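# Insert keyed shaft into loose gearbox bore

## Task

Lower the shaft, thin end first and from above, into the gearbox bore until the shaft's shoulder rests on the bore's top rim. The thin end's key must enter only the keyway slot in the bore wall (both keys on the shaft are aligned), and the fit is tight. The gearbox is not fixed and must stay upright on its output flange. The shaft must stay seated by itself, without the robot holding it; then release it and move the hand away.

## Robot and tools

ROBOT. One arm carrying a five-finger right hand. All control goes through the hand point, a spot 0.05 m in front of the palm where the index pad meets the thumb tip in a pinch. Its own axes: +z runs along the straightened fingers (fingertips sit 0.06 to 0.07 m past it), +y points out of the palm, +x runs across the palm toward the little finger. The hand spans 0.08 m from the point on the little-finger side and 0.02 to 0.09 m on the thumb side, depending on thumb turn. A wrist bracket on the little-finger side reaches 0.03 m past the point in +y and 0.11 m across the palm; it can strike things.

SCENE FRAME. Origin on the table surface under the arm base; +z up; +y is left when facing along +x. Results report end_effector_position (m), end_effector_quat_wxyz, and velocities (m/s, rad/s) in this frame. Printed position may be off, more so at long reach.

execute_actions. Argument actions is a list holding zero or one item; optional pictures (boolean) controls images. Empty list: just read the state. A wait item is {"steps": n} with n up to 300, counted from the previous result, including your reply time. A motion item is {"rows": [...], "steps": n}, n at most 15 (default 15), each step 1/30 s; row k is used on step k, and the final row repeats if rows run out. A refused call moves nothing.

ROW FORMAT. Exactly 14 numbers, each in [-1, 1], one list for the single arm: dx, dy, dz, rx, ry, rz, little, ring, middle, index, thumb_bend, thumb_turn, force_limit, speed. The first six are an offset, not a pose: expressed in the hand point's own axes, relative to the hand point pose in the most recent result showing it (or, before any such result, and for later calls within one reply, relative to where the robot is when the action begins). Every row is measured from that same reference, not chained off the prior row. Scale: 1.0 equals 0.6 m of translation or 180 degrees; rx, ry, rz form a single rotation vector. All zeros pulls the hand back to the reference pose, so it is not a pause. Each step the command is clipped to at most 100 mm and 16 degrees away from the measured pose; after an action the arm only finishes the last clipped target, so check and resend. Motion lags commands by about 0.17 s.

HAND VALUES (absolute targets). little, ring, middle, index: +1 straight, -1 curled into the palm. thumb_bend: +1 straight, -1 fully bent. thumb_turn: +1 beside the palm, -1 opposite the fingers. A pinch is roughly index -0.22, thumb_bend -0.75, thumb_turn -0.57. With the thumb turned fully across, the hand can wrap objects 0.035 to 0.08 m wide, lying across the palm on the wrist side of the hand point; turn the thumb before arriving. force_limit maps -1..+1 to about 0..10 N fingertip force (0..15 N for both thumb motors) and only stops closing. speed maps -1..+1 to near zero..full (full travel 0.6 s); use -0.9 or slower for gentle closing. A motor moves only when its target changes by 0.01 or more, then locks (holding at least 15 N). To loosen, send a target more open than hand_measured. Result fields hand_measured, hand_stopped_by (moving, target, force, stalled, fault), hand_load_n (positive pushes open) follow motor order; a lost grip shows as loads near 0.

move. Argument target: one 14-number row as above (offset, same reference rules); hand values are sent at the start. speed: path top speed 0.002 to 0.5 m/s (default 0.25), rotation capped at twice that in rad/s. Path is straight, 0.5 to 10 s, ignores obstacles; the arm may overshoot speed, especially near full extension. Optional stop_force, 9 to 40 N, not allowed in the first 0.2 s: the path halts when the wrist sensor reads that much extra push against the direction of travel for two steps, then backs up two steps and holds. Only valid on non-rotating moves; omit it when moving away from something you press on. Result line move: ends with done, off_target, moving, held, fault or contact, plus limits (paced = clipped command, held = some steps blocked), and distance to target. Contact can still overshoot the threshold briefly; go very slow near contact because the arm is stiff.

wait. seconds, 0 to 10; nothing new is sent.
zoom_image. camera (cam_high 896x504, cam_low 896x504, cam_wrist 504x504 fisheye) and region [x0, y0, x1, y1] in pixels from the top-left, at most 504 by 504.
show_instructions. No arguments; shows the reference images.
finished_scene. scene: the current scene number; ends and grades it, irreversibly.

OTHER RESULT LINES. pose unreachable and HELD mean the clearance check (which treats the base mount as arm) altered or blocked the command. Hand target appears when nothing is kept back. Wrist force and Wrist torque are in hand axes, pointing from the contact into the arm, saturating near 50 N, with offsets up to about 4 N and noise up to 2.4 N. Joint torques are noisy and offset.

AVOID. Joint torque limits are 138 N m for the three big joints and 25.7 N m for the wrists; reaching one, or 150 N external force anywhere, stops the arm for 10 s. Motors warn at 70 °C (MOTOR HOT) and brake at 85 °C. Do not drop the shaft, tip the gearbox, slam or shove hard, or push anything off the table. Loose objects may get nudged occasionally.

Each tool is called by a JSON object that holds its "method" and its "body".

Reference images:

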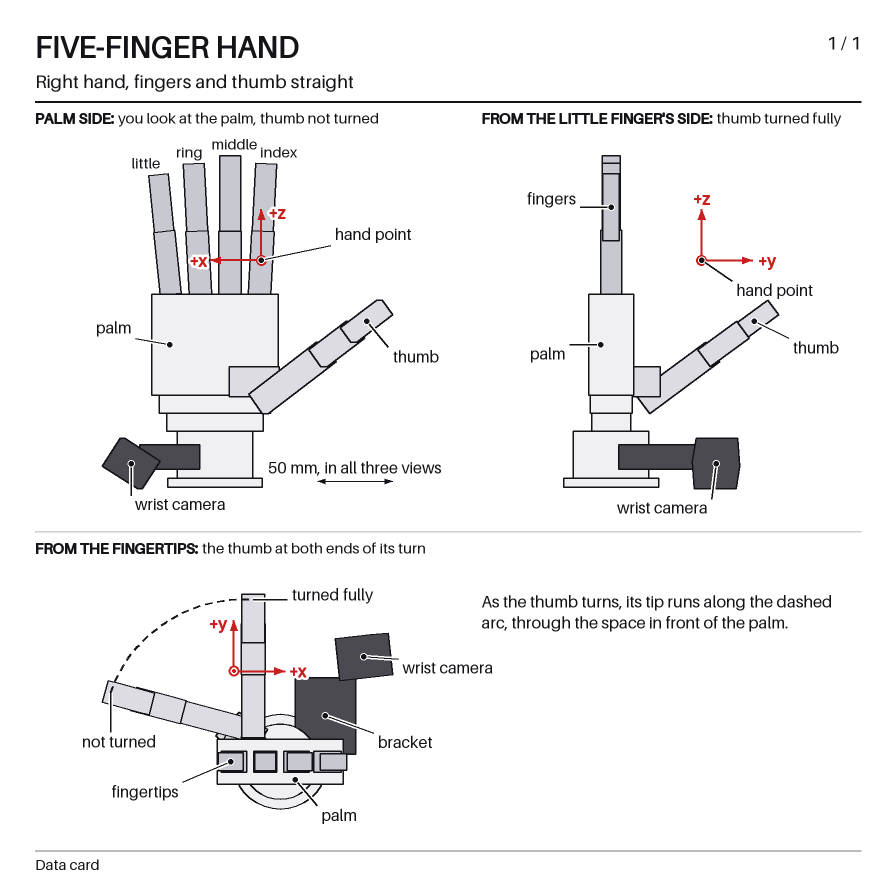

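## Session

{"method": "execute_actions", "body": {"actions": []}}

Scene clock: 0.00 s of 12600.00 s.
end_effector_position=(-0.0459, +0.3581, +0.2410) hand_measured=(+1.000, +1.000, +1.000, +1.000, +1.000, +1.000) hand_load_n=(+0.0, +0.0, +0.0, +0.0, +0.0, +0.0) hand_stopped_by=(target, target, target, target, target, target) hand_force_limit=0.00 hand_speed=-0.80 end_effector_quat_wxyz=(+0.004, -0.033, +0.996, -0.085) end_effector_velocity=(+0.000, -0.000, +0.000) end_effector_angular_velocity=(+0.000, +0.000, -0.002)
Joint positions: [ 1.419 -1.433  1.875  1.278  1.613 -0.234]
Joint velocities: [-0.001 -0.001  0.     0.001 -0.     0.   ]
Joint torques (N m, as the arm reports them, + toward a larger angle): no reading
Motor temperatures (°C, as the motors report them): [25 24 25 36 28 31]
Wrist force (N, on the end effector, along its own x y z axes, offset not removed): no reading
Wrist torque (N m, same axes, about the end effector's origin, offset not removed): no reading
Hand target: -0.046, +0.358, +0.241; +0.004, -0.033, +0.996, -0.085

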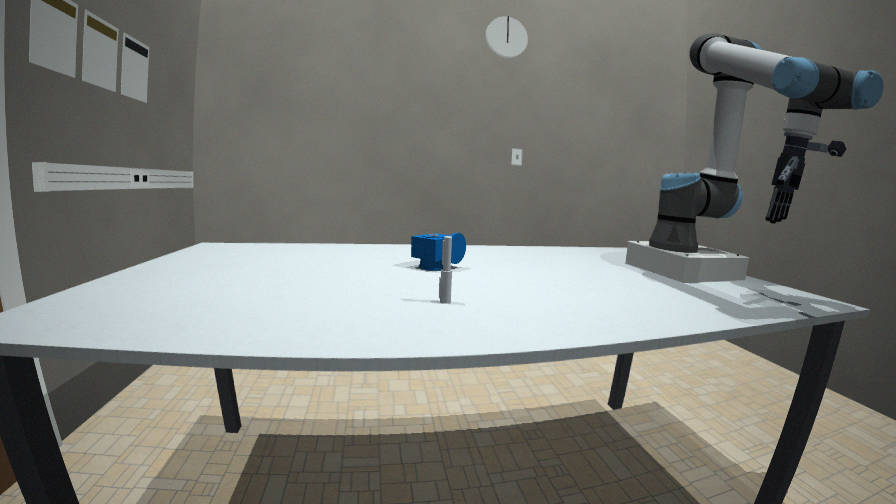

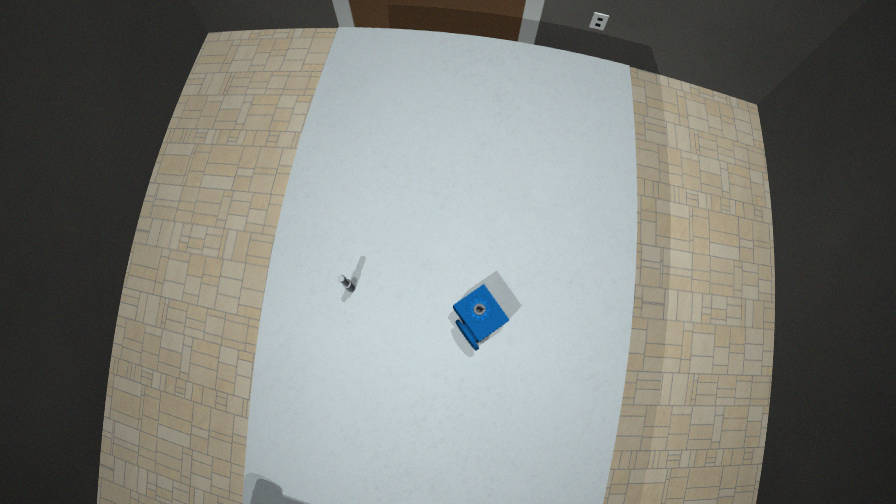

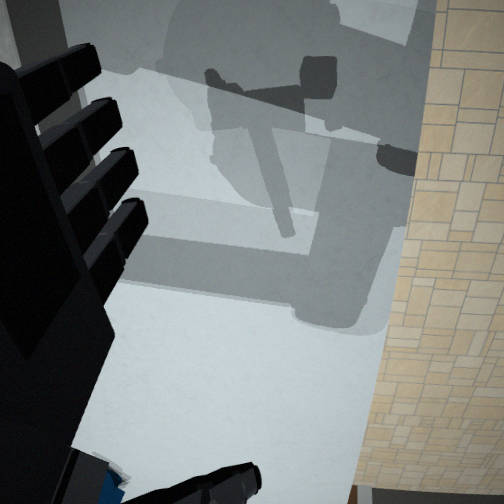

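{"method": "zoom_image", "body": {"camera": "cam_high", "region": [380, 215, 500, 315]}}

{"method": "zoom_image", "body": {"camera": "cam_low", "region": [430, 260, 540, 370]}}

{"method": "zoom_image", "body": {"camera": "cam_low", "region": [320, 250, 380, 310]}}

Region (380, 215, 500, 315) of cam_high's 896x504 image, scaled by 4.200, with more detail than that image has.

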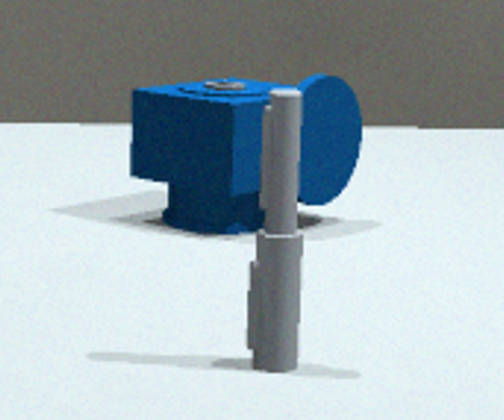

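Region (430, 260, 540, 370) of cam_low's 896x504 image, scaled by 4.582, with more detail than that image has.

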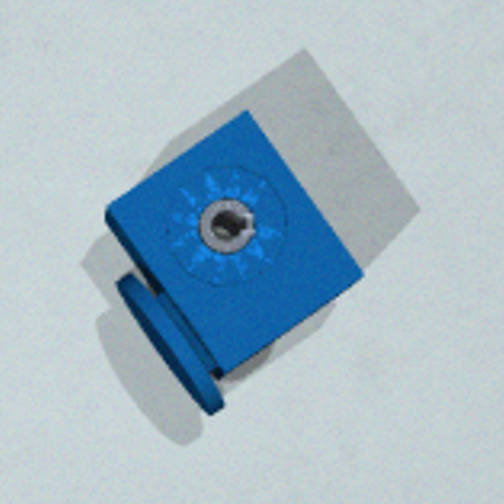

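Region (320, 250, 380, 310) of cam_low's 896x504 image, scaled by 8.400, with more detail than that image has.

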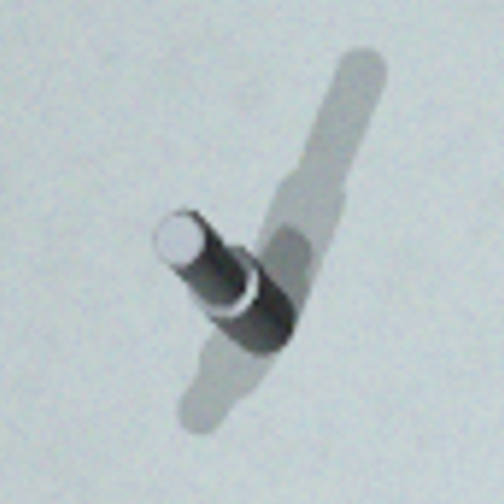

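{"method": "move", "body": {"target": [-0.902,-0.1425,0.097,-0.5726,0.3117,0.5287,1,1,1,1,1,-1,0,0.5], "speed": 0.3}}

Scene clock: 107.80 s of 12600.00 s.
end_effector_position=(+0.5010, +0.2994, +0.2000) hand_measured=(+1.000, +1.000, +1.000, +1.000, +1.000, -1.000) hand_load_n=(+0.0, +0.0, +0.0, +0.0, +0.0, +0.0) hand_stopped_by=(target, target, target, target, target, target) hand_force_limit=0.00 hand_speed=0.50 end_effector_quat_wxyz=(-0.326, +0.627, +0.328, +0.626) end_effector_velocity=(+0.001, -0.000, -0.001) end_effector_angular_velocity=(+0.012, -0.009, -0.010)
Joint positions: [-0.003 -1.393  2.344 -0.971  0.585  1.592]
Joint velocities: [ 0.003  0.006  0.012 -0.046  0.014  0.022]
Joint torques (N m, as the arm reports them, + toward a larger angle): [  5.9  -14.53  -5.33  -3.07   2.11   1.44]
Motor temperatures (°C, as the motors report them): [25 24 25 36 28 31]
Wrist force (N, on the end effector, along its own x y z axes, offset not removed): [-3.5 -1.9 0.5]
Wrist torque (N m, same axes, about the end effector's origin, offset not removed): [-0.36 0.75 -0.30]
Hand target: +0.501, +0.299, +0.200; -0.326, +0.627, +0.328, +0.627
Off the commanded pose: 0.001 m, 0 deg.
After step 90, 98.37 s passed at rest.
move: done; limits=paced

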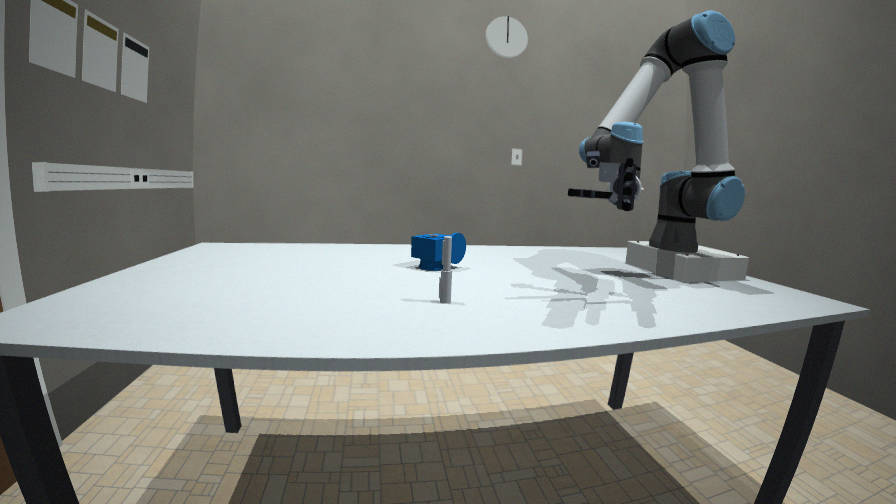

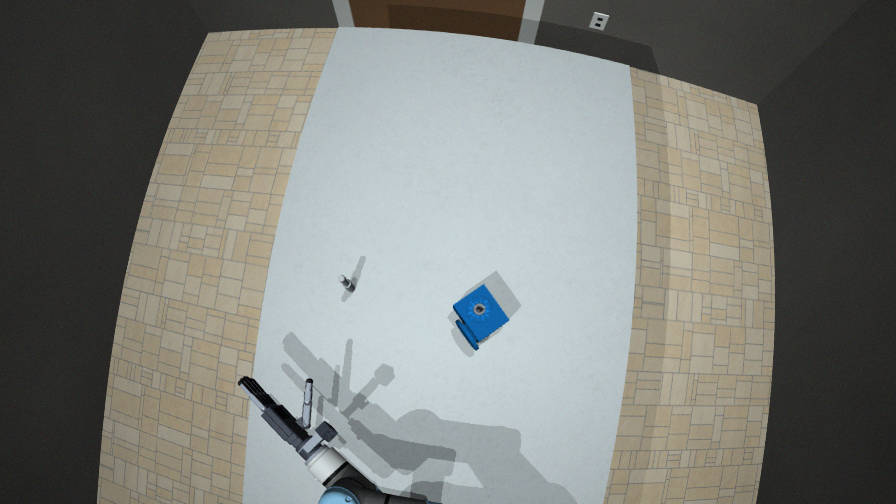

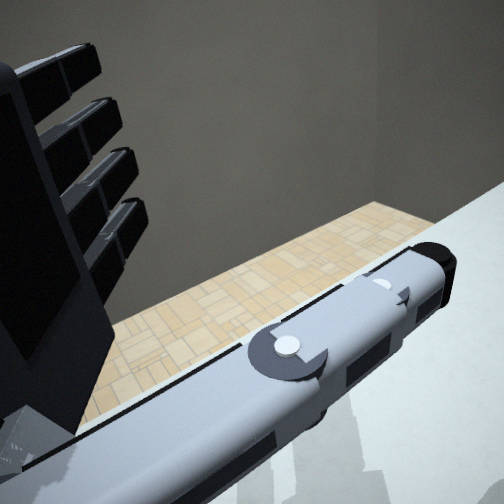

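{"method": "move", "body": {"target": [-0.262,0.28,0.01,0,0,0,1,1,1,1,1,-1,0,0.5]}}

Scene clock: 122.40 s of 12600.00 s.
end_effector_position=(+0.6418, +0.2074, +0.0429) hand_measured=(+1.000, +1.000, +1.000, +1.000, +1.000, -1.000) hand_load_n=(+0.0, +0.0, +0.0, +0.0, +0.0, +0.0) hand_stopped_by=(target, target, target, target, target, target) hand_force_limit=0.00 hand_speed=0.50 end_effector_quat_wxyz=(-0.326, +0.627, +0.329, +0.626) end_effector_velocity=(+0.002, -0.000, -0.002) end_effector_angular_velocity=(+0.000, -0.001, +0.002)
Joint positions: [-0.198 -0.814  2.03  -1.244  0.39   1.6  ]
Joint velocities: [ 0.     0.007 -0.008 -0.001 -0.001  0.001]
Joint torques (N m, as the arm reports them, + toward a larger angle): [  4.51 -32.74 -15.6   -2.7   -2.82   1.49]
Motor temperatures (°C, as the motors report them): [25 24 25 36 28 31]
Wrist force (N, on the end effector, along its own x y z axes, offset not removed): [-2.7 1.7 -1.2]
Wrist torque (N m, same axes, about the end effector's origin, offset not removed): [0.36 0.47 -0.10]
Hand target: +0.642, +0.207, +0.043; -0.326, +0.627, +0.329, +0.626
Off the commanded pose: 0.001 m, 0 deg.
After step 90, 9.93 s passed at rest.
move: done

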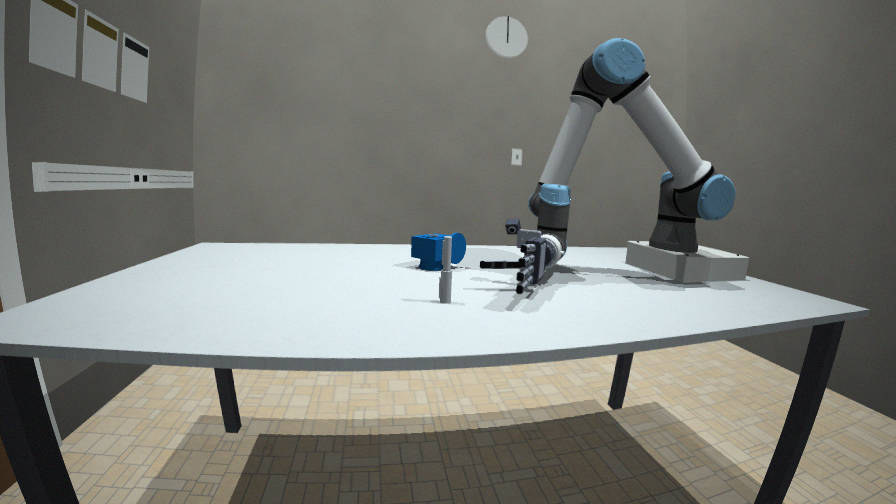

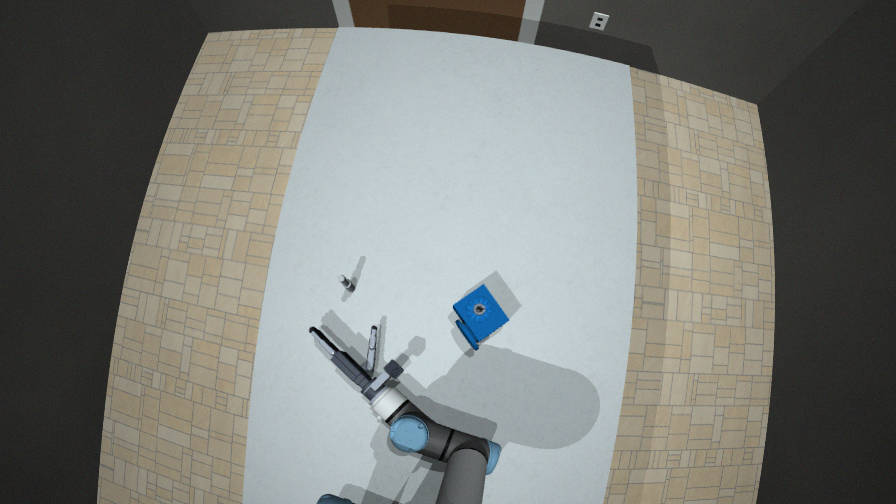

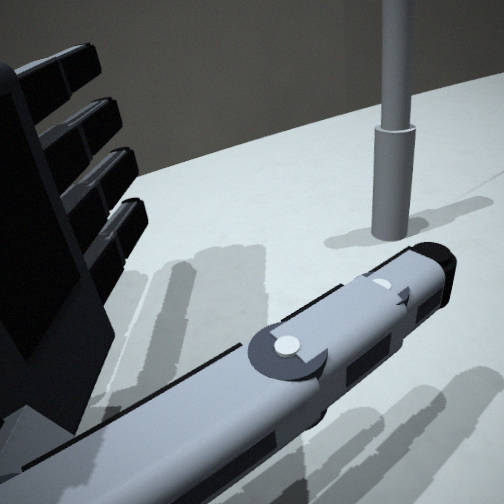

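{"method": "move", "body": {"target": [-0.02,0,0,0,0,0,1,1,-0.05,-0.05,-0.65,-1,0,0.5]}}

{"method": "zoom_image", "body": {"camera": "cam_low", "region": [290, 260, 430, 400]}}

{"method": "zoom_image", "body": {"camera": "cam_high", "region": [420, 210, 580, 320]}}

Scene clock: 132.90 s of 12600.00 s.
end_effector_position=(+0.6418, +0.2073, +0.0309) hand_measured=(+1.000, +1.000, -0.050, -0.050, -0.650, -1.000) hand_load_n=(+0.0, +0.0, +0.0, +0.0, +0.0, +0.0) hand_stopped_by=(target, target, target, target, target, target) hand_force_limit=0.00 hand_speed=0.50 end_effector_quat_wxyz=(-0.326, +0.627, +0.329, +0.626) end_effector_velocity=(+0.000, +0.000, +0.001) end_effector_angular_velocity=(-0.002, -0.004, +0.001)
Joint positions: [-0.198 -0.784  2.025 -1.269  0.39   1.6  ]
Joint velocities: [ 0.    -0.     0.    -0.001 -0.001 -0.003]
Joint torques (N m, as the arm reports them, + toward a larger angle): [  5.75 -33.66 -14.86  -2.68   2.04   1.42]
Motor temperatures (°C, as the motors report them): [25 24 25 36 28 31]
Wrist force (N, on the end effector, along its own x y z axes, offset not removed): [-1.5 1.1 -4.0]
Wrist torque (N m, same axes, about the end effector's origin, offset not removed): [0.38 0.43 -0.07]
Hand target: +0.642, +0.207, +0.031; -0.326, +0.627, +0.329, +0.626
Off the commanded pose: 0.000 m, 0 deg.
After step 90, 6.17 s passed at rest.
move: done

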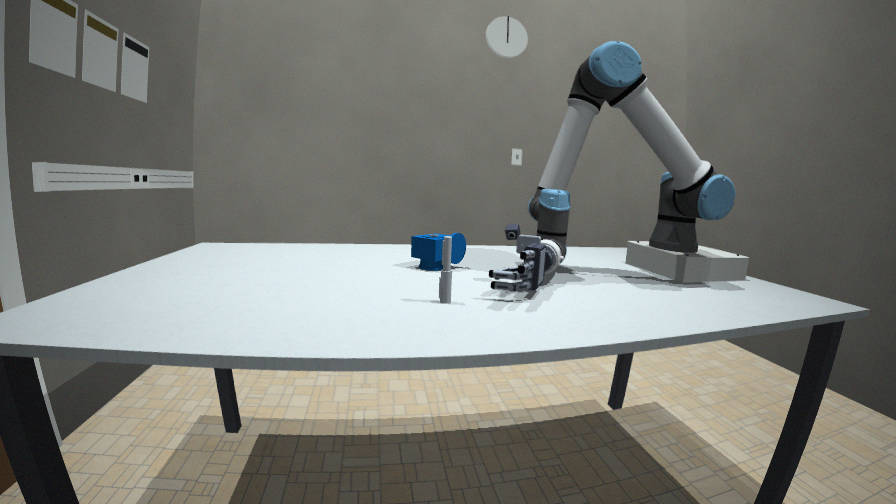

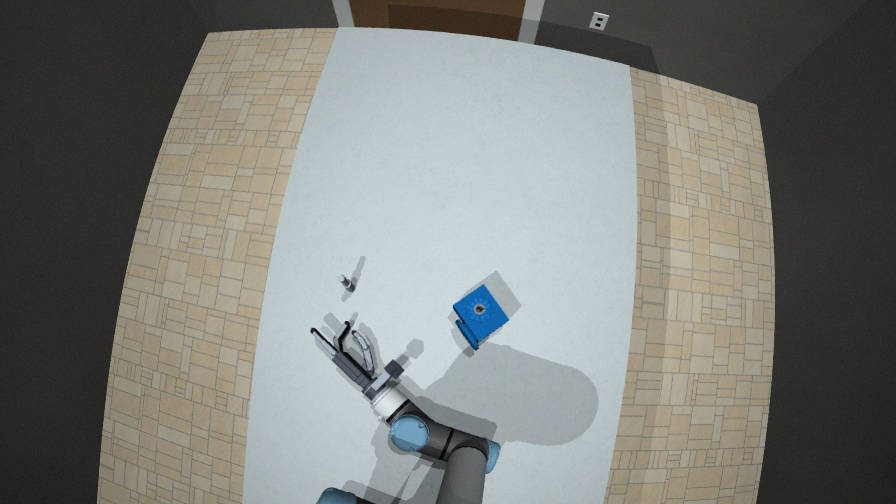

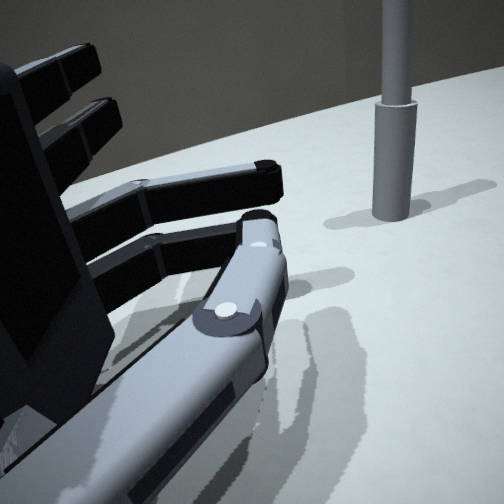

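Region (290, 260, 430, 400) of cam_low's 896x504 image, scaled by 3.600, with more detail than that image has.

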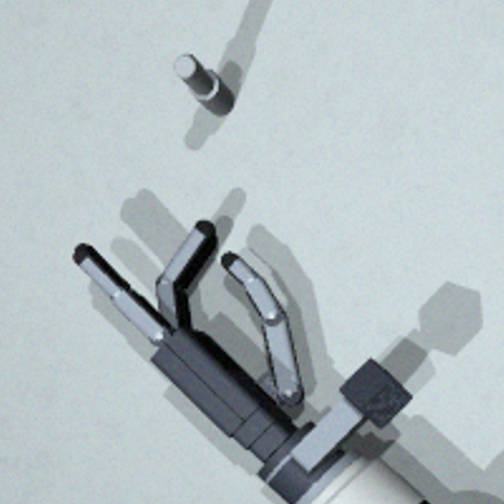

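Region (420, 210, 580, 320) of cam_high's 896x504 image, scaled by 3.150, with more detail than that image has; it fills the top 346 rows of this view, and the rest is white.

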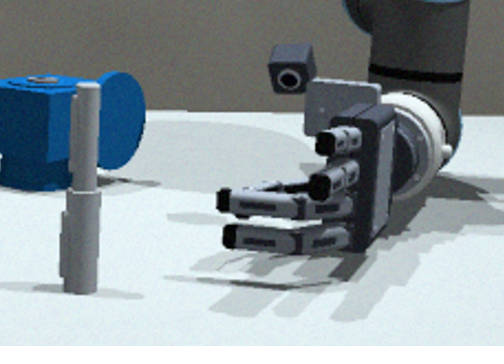

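{"method": "move", "body": {"target": [0.01,-0.083,0.172,-0.5556,0,0,1,1,0.7,0.7,-0.65,-1,0,0.5]}}

{"method": "zoom_image", "body": {"camera": "cam_low", "region": [250, 230, 390, 370]}}

Scene clock: 167.10 s of 12600.00 s.
end_effector_position=(+0.6508, +0.2798, +0.0343) hand_measured=(+1.000, +1.000, +0.700, +0.700, -0.650, -1.000) hand_load_n=(+0.0, +0.0, +0.0, +0.0, +0.0, +0.0) hand_stopped_by=(target, target, target, target, target, target) hand_force_limit=0.00 hand_speed=0.50 end_effector_quat_wxyz=(+0.036, +0.704, -0.036, +0.708) end_effector_velocity=(-0.000, -0.000, +0.000) end_effector_angular_velocity=(-0.000, +0.000, -0.000)
Joint positions: [ 0.505 -0.691  1.719 -1.036  2.156  1.582]
Joint velocities: [-0.    -0.     0.001 -0.     0.    -0.   ]
Joint torques (N m, as the arm reports them, + toward a larger angle): [ -9.56 -56.84  -8.65  -3.35  -2.05  -1.14]
Motor temperatures (°C, as the motors report them): [25 24 25 36 28 31]
Wrist force (N, on the end effector, along its own x y z axes, offset not removed): [-0.7 2.3 -0.4]
Wrist torque (N m, same axes, about the end effector's origin, offset not removed): [0.46 0.30 -0.12]
Hand target: +0.651, +0.280, +0.034; +0.036, +0.704, -0.036, +0.708
Off the commanded pose: 0.042 m, 39 deg; orientation clipped at the last step of the last action.
After step 90, 27.40 s passed at rest.
move: held; limits=paced,held; held on 42 of 114 steps, including the last
pose unreachable: on one or more control steps of this call an arm could not follow its commanded pose, so it was not sent that pose on those steps. On the call's last step it was still not sent that pose. It may still have moved: this result reports where it is.
cause: the commanded pose would bring two parts of the arm too close to each other (joints 4 (wrist 1) to 6 (wrist 3) lie between them).

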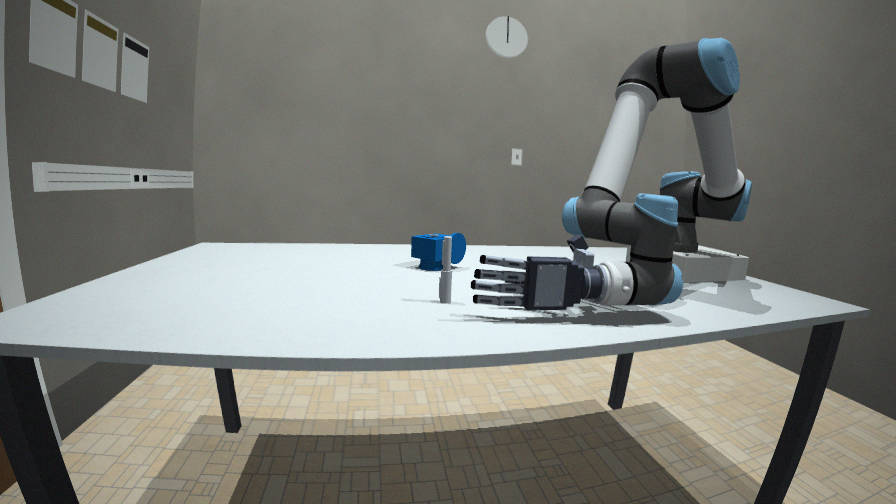

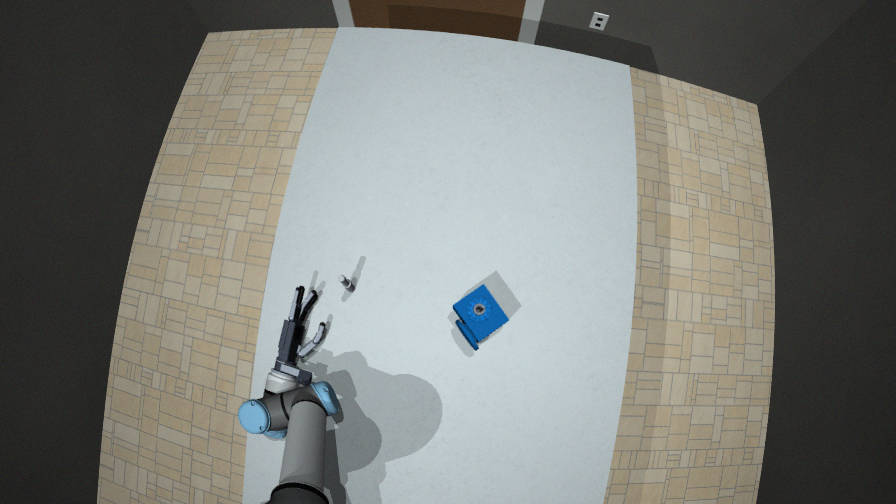

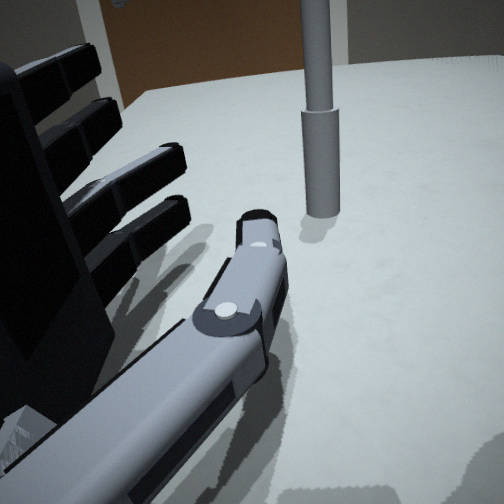

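Region (250, 230, 390, 370) of cam_low's 896x504 image, scaled by 3.600, with more detail than that image has.

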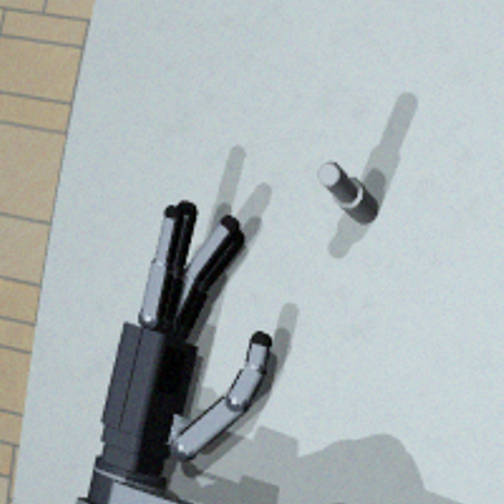

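{"method": "move", "body": {"target": [-0.01,0.052,0.096,-0.015,0,0,1,1,1,1,-0.65,-1,0,0.5], "speed": 0.1}}

{"method": "zoom_image", "body": {"camera": "cam_low", "region": [290, 240, 390, 340]}}

Scene clock: 180.90 s of 12600.00 s.
end_effector_position=(+0.7047, +0.2430, +0.0287) hand_measured=(+1.000, +1.000, +1.000, +1.000, -0.650, -1.000) hand_load_n=(+0.0, +0.0, +0.0, +0.0, +0.0, +0.0) hand_stopped_by=(target, target, target, target, target, target) hand_force_limit=0.00 hand_speed=0.50 end_effector_quat_wxyz=(+0.052, +0.703, -0.052, +0.707) end_effector_velocity=(+0.002, -0.001, -0.001) end_effector_angular_velocity=(+0.000, +0.001, -0.002)
Joint positions: [ 0.417 -0.641  1.618 -0.984  2.116  1.582]
Joint velocities: [-0.003  0.004 -0.007  0.004 -0.001  0.001]
Joint torques (N m, as the arm reports them, + toward a larger angle): [ -8.46 -43.56 -20.08   0.76  -2.61   1.47]
Motor temperatures (°C, as the motors report them): [25 24 25 36 28 31]
Wrist force (N, on the end effector, along its own x y z axes, offset not removed): [-1.3 1.9 0.1]
Wrist torque (N m, same axes, about the end effector's origin, offset not removed): [0.32 0.31 -0.06]
Hand target: +0.705, +0.243, +0.029; +0.053, +0.703, -0.052, +0.707
Off the commanded pose: 0.000 m, 0 deg.
After step 90, 9.57 s passed at rest.
move: done

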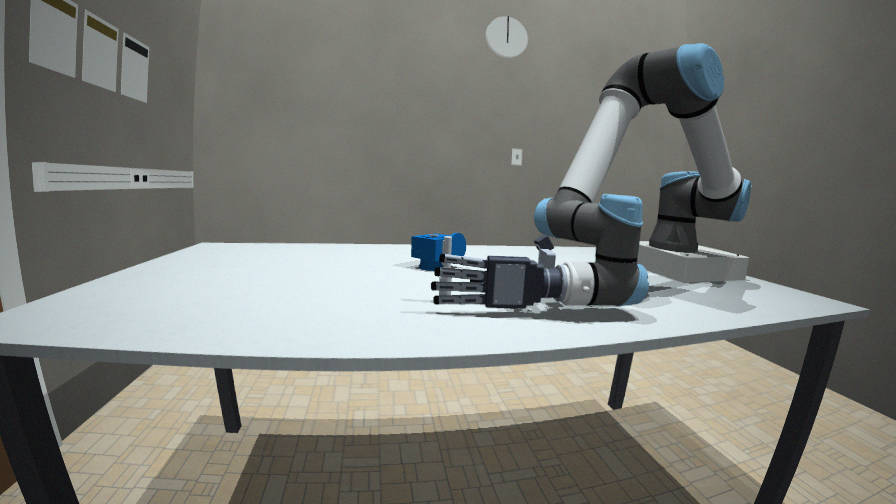

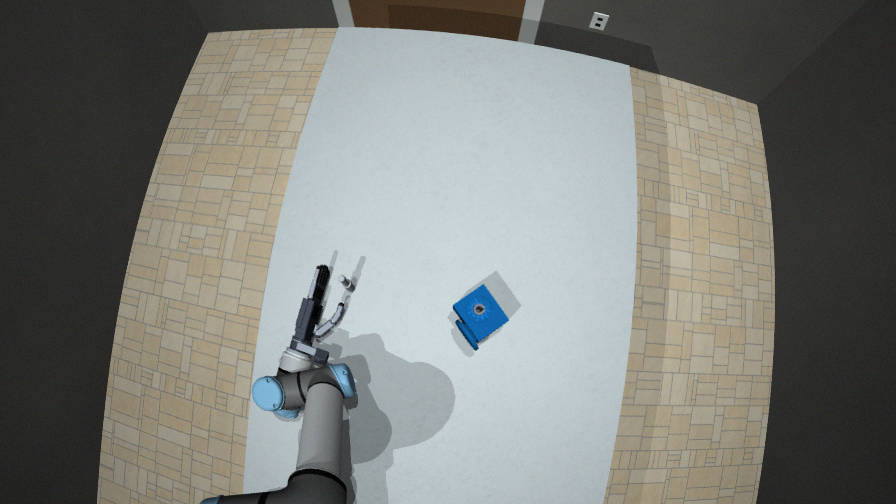

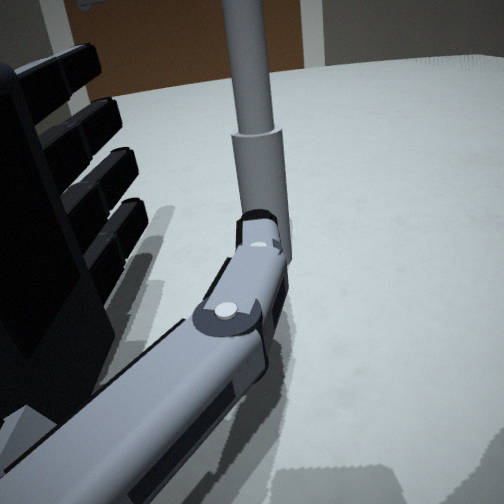

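Region (290, 240, 390, 340) of cam_low's 896x504 image, scaled by 5.040, with more detail than that image has.

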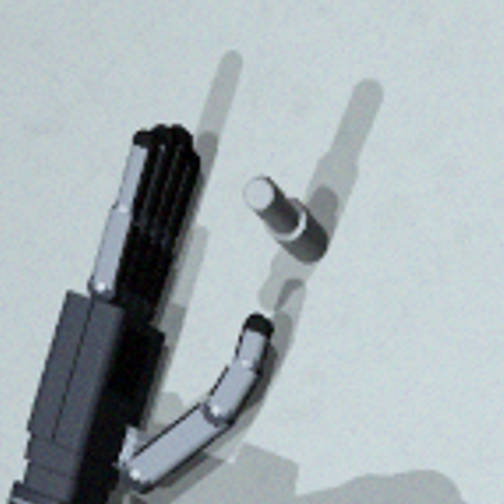

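{"method": "move", "body": {"target": [0,0.009,0.048,0,0,0,1,1,0.6,0.6,-0.65,-1,0,-0.6], "speed": 0.05}}

{"method": "zoom_image", "body": {"camera": "cam_low", "region": [300, 240, 380, 320]}}

Scene clock: 185.97 s of 12600.00 s.
end_effector_position=(+0.7320, +0.2335, +0.0288) hand_measured=(+1.000, +1.000, +0.600, +0.600, -0.650, -1.000) hand_load_n=(+0.0, +0.0, +0.0, +0.0, +0.0, +0.0) hand_stopped_by=(target, target, target, target, target, target) hand_force_limit=0.00 hand_speed=-0.60 end_effector_quat_wxyz=(+0.052, +0.703, -0.052, +0.707) end_effector_velocity=(+0.003, -0.002, -0.000) end_effector_angular_velocity=(+0.001, -0.000, -0.002)
Joint positions: [ 0.384 -0.618  1.558 -0.948  2.082  1.582]
Joint velocities: [-0.004  0.003 -0.007  0.004 -0.002  0.001]
Joint torques (N m, as the arm reports them, + toward a larger angle): [ -9.36 -45.66 -20.23   0.92  -2.71   1.52]
Motor temperatures (°C, as the motors report them): [25 24 25 36 28 31]
Wrist force (N, on the end effector, along its own x y z axes, offset not removed): [1.3 1.7 -0.1]
Wrist torque (N m, same axes, about the end effector's origin, offset not removed): [0.18 -0.06 0.15]
Hand target: +0.732, +0.233, +0.029; +0.052, +0.703, -0.052, +0.707
Off the commanded pose: 0.000 m, 0 deg.
After step 90, 1.07 s passed at rest.
move: done

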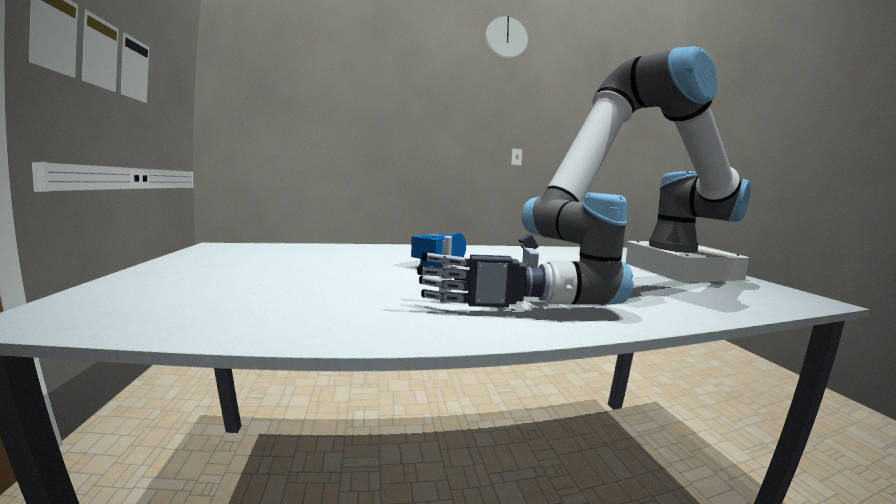

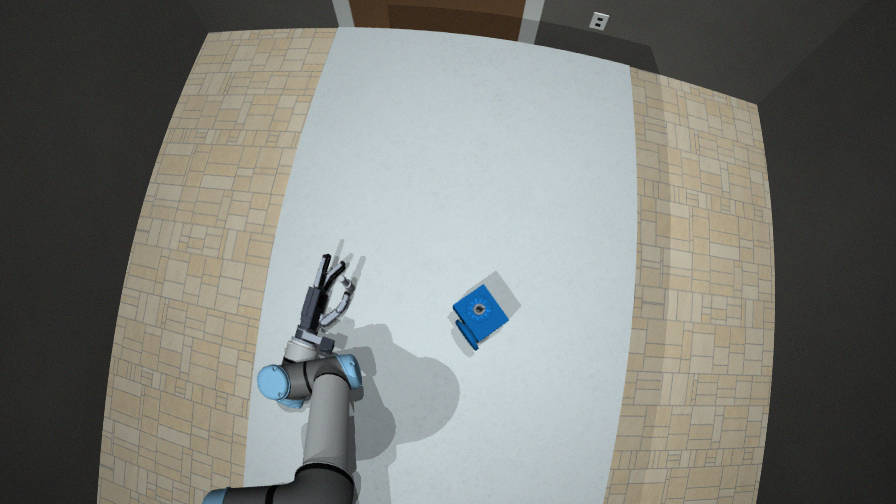

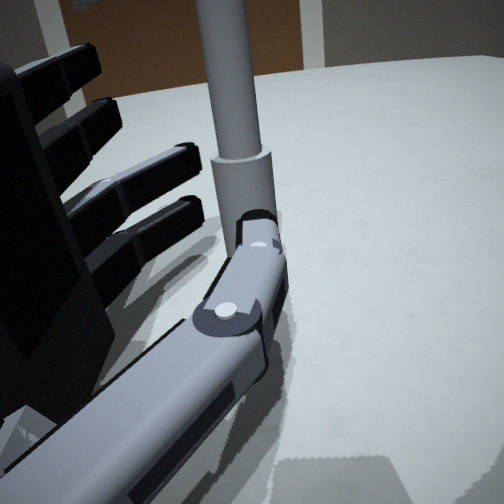

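Region (300, 240, 380, 320) of cam_low's 896x504 image, scaled by 6.300, with more detail than that image has.

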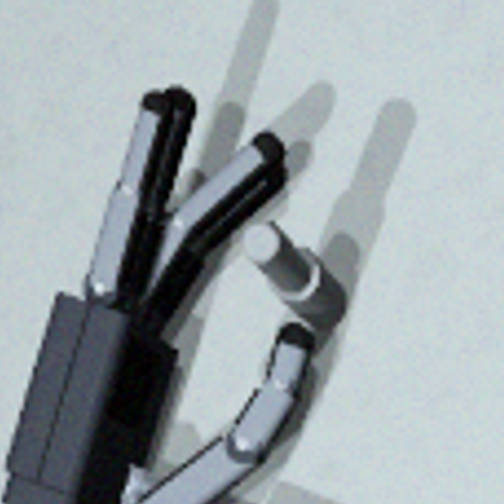

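{"method": "move", "body": {"target": [0,0.002,0.005,0,0,0,1,1,-0.2,-0.2,-0.65,-1,0.2,-0.9], "speed": 0.02}}

{"method": "zoom_image", "body": {"camera": "cam_low", "region": [300, 240, 380, 320]}}

Scene clock: 194.17 s of 12600.00 s.
end_effector_position=(+0.7348, +0.2318, +0.0288) hand_measured=(+1.000, +1.000, +0.086, +0.086, -0.646, -1.000) hand_load_n=(+0.0, +0.0, +6.5, +6.0, +7.5, -1.0) hand_stopped_by=(target, target, force, force, target, target) hand_force_limit=0.20 hand_speed=-0.90 end_effector_quat_wxyz=(+0.052, +0.703, -0.052, +0.707) end_effector_velocity=(-0.001, +0.001, -0.000) end_effector_angular_velocity=(+0.001, +0.001, -0.000)
Joint positions: [ 0.379 -0.616  1.553 -0.945  2.078  1.582]
Joint velocities: [ 0.001  0.    -0.     0.001  0.002  0.002]
Joint torques (N m, as the arm reports them, + toward a larger angle): [ -9.16 -48.74 -12.52   0.28  -0.49   0.18]
Motor temperatures (°C, as the motors report them): [25 24 25 36 28 31]
Wrist force (N, on the end effector, along its own x y z axes, offset not removed): [-1.8 1.7 0.5]
Wrist torque (N m, same axes, about the end effector's origin, offset not removed): [0.14 0.08 0.06]
Hand target: +0.735, +0.232, +0.029; +0.052, +0.703, -0.052, +0.707
Off the commanded pose: 0.000 m, 0 deg.
After step 90, 1.87 s passed at rest.
move: done

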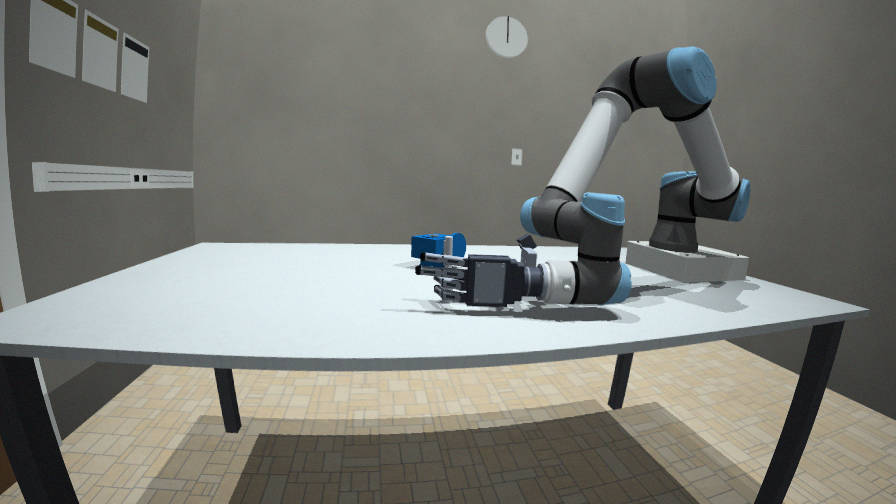

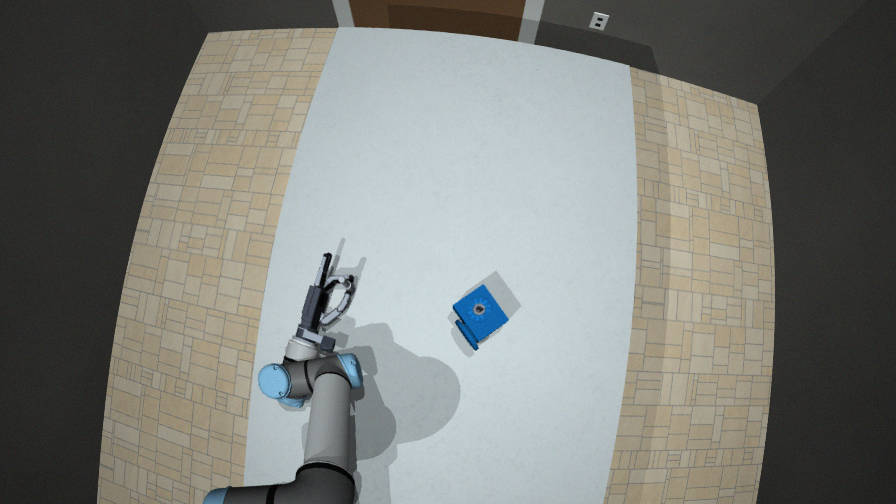

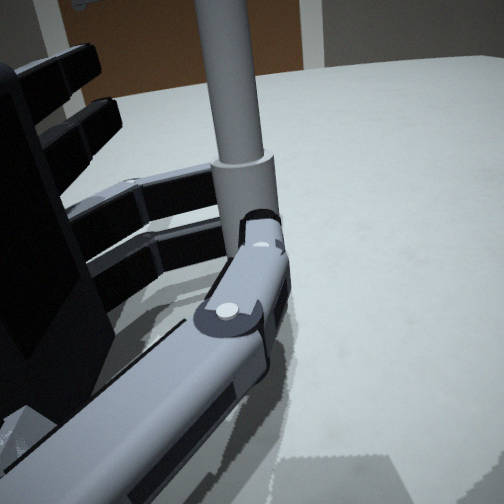

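Region (300, 240, 380, 320) of cam_low's 896x504 image, scaled by 6.300, with more detail than that image has.

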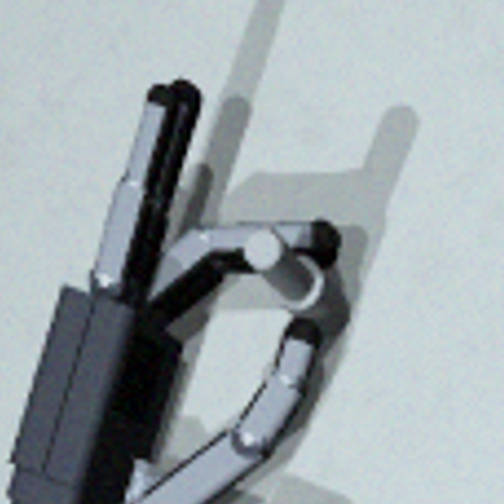

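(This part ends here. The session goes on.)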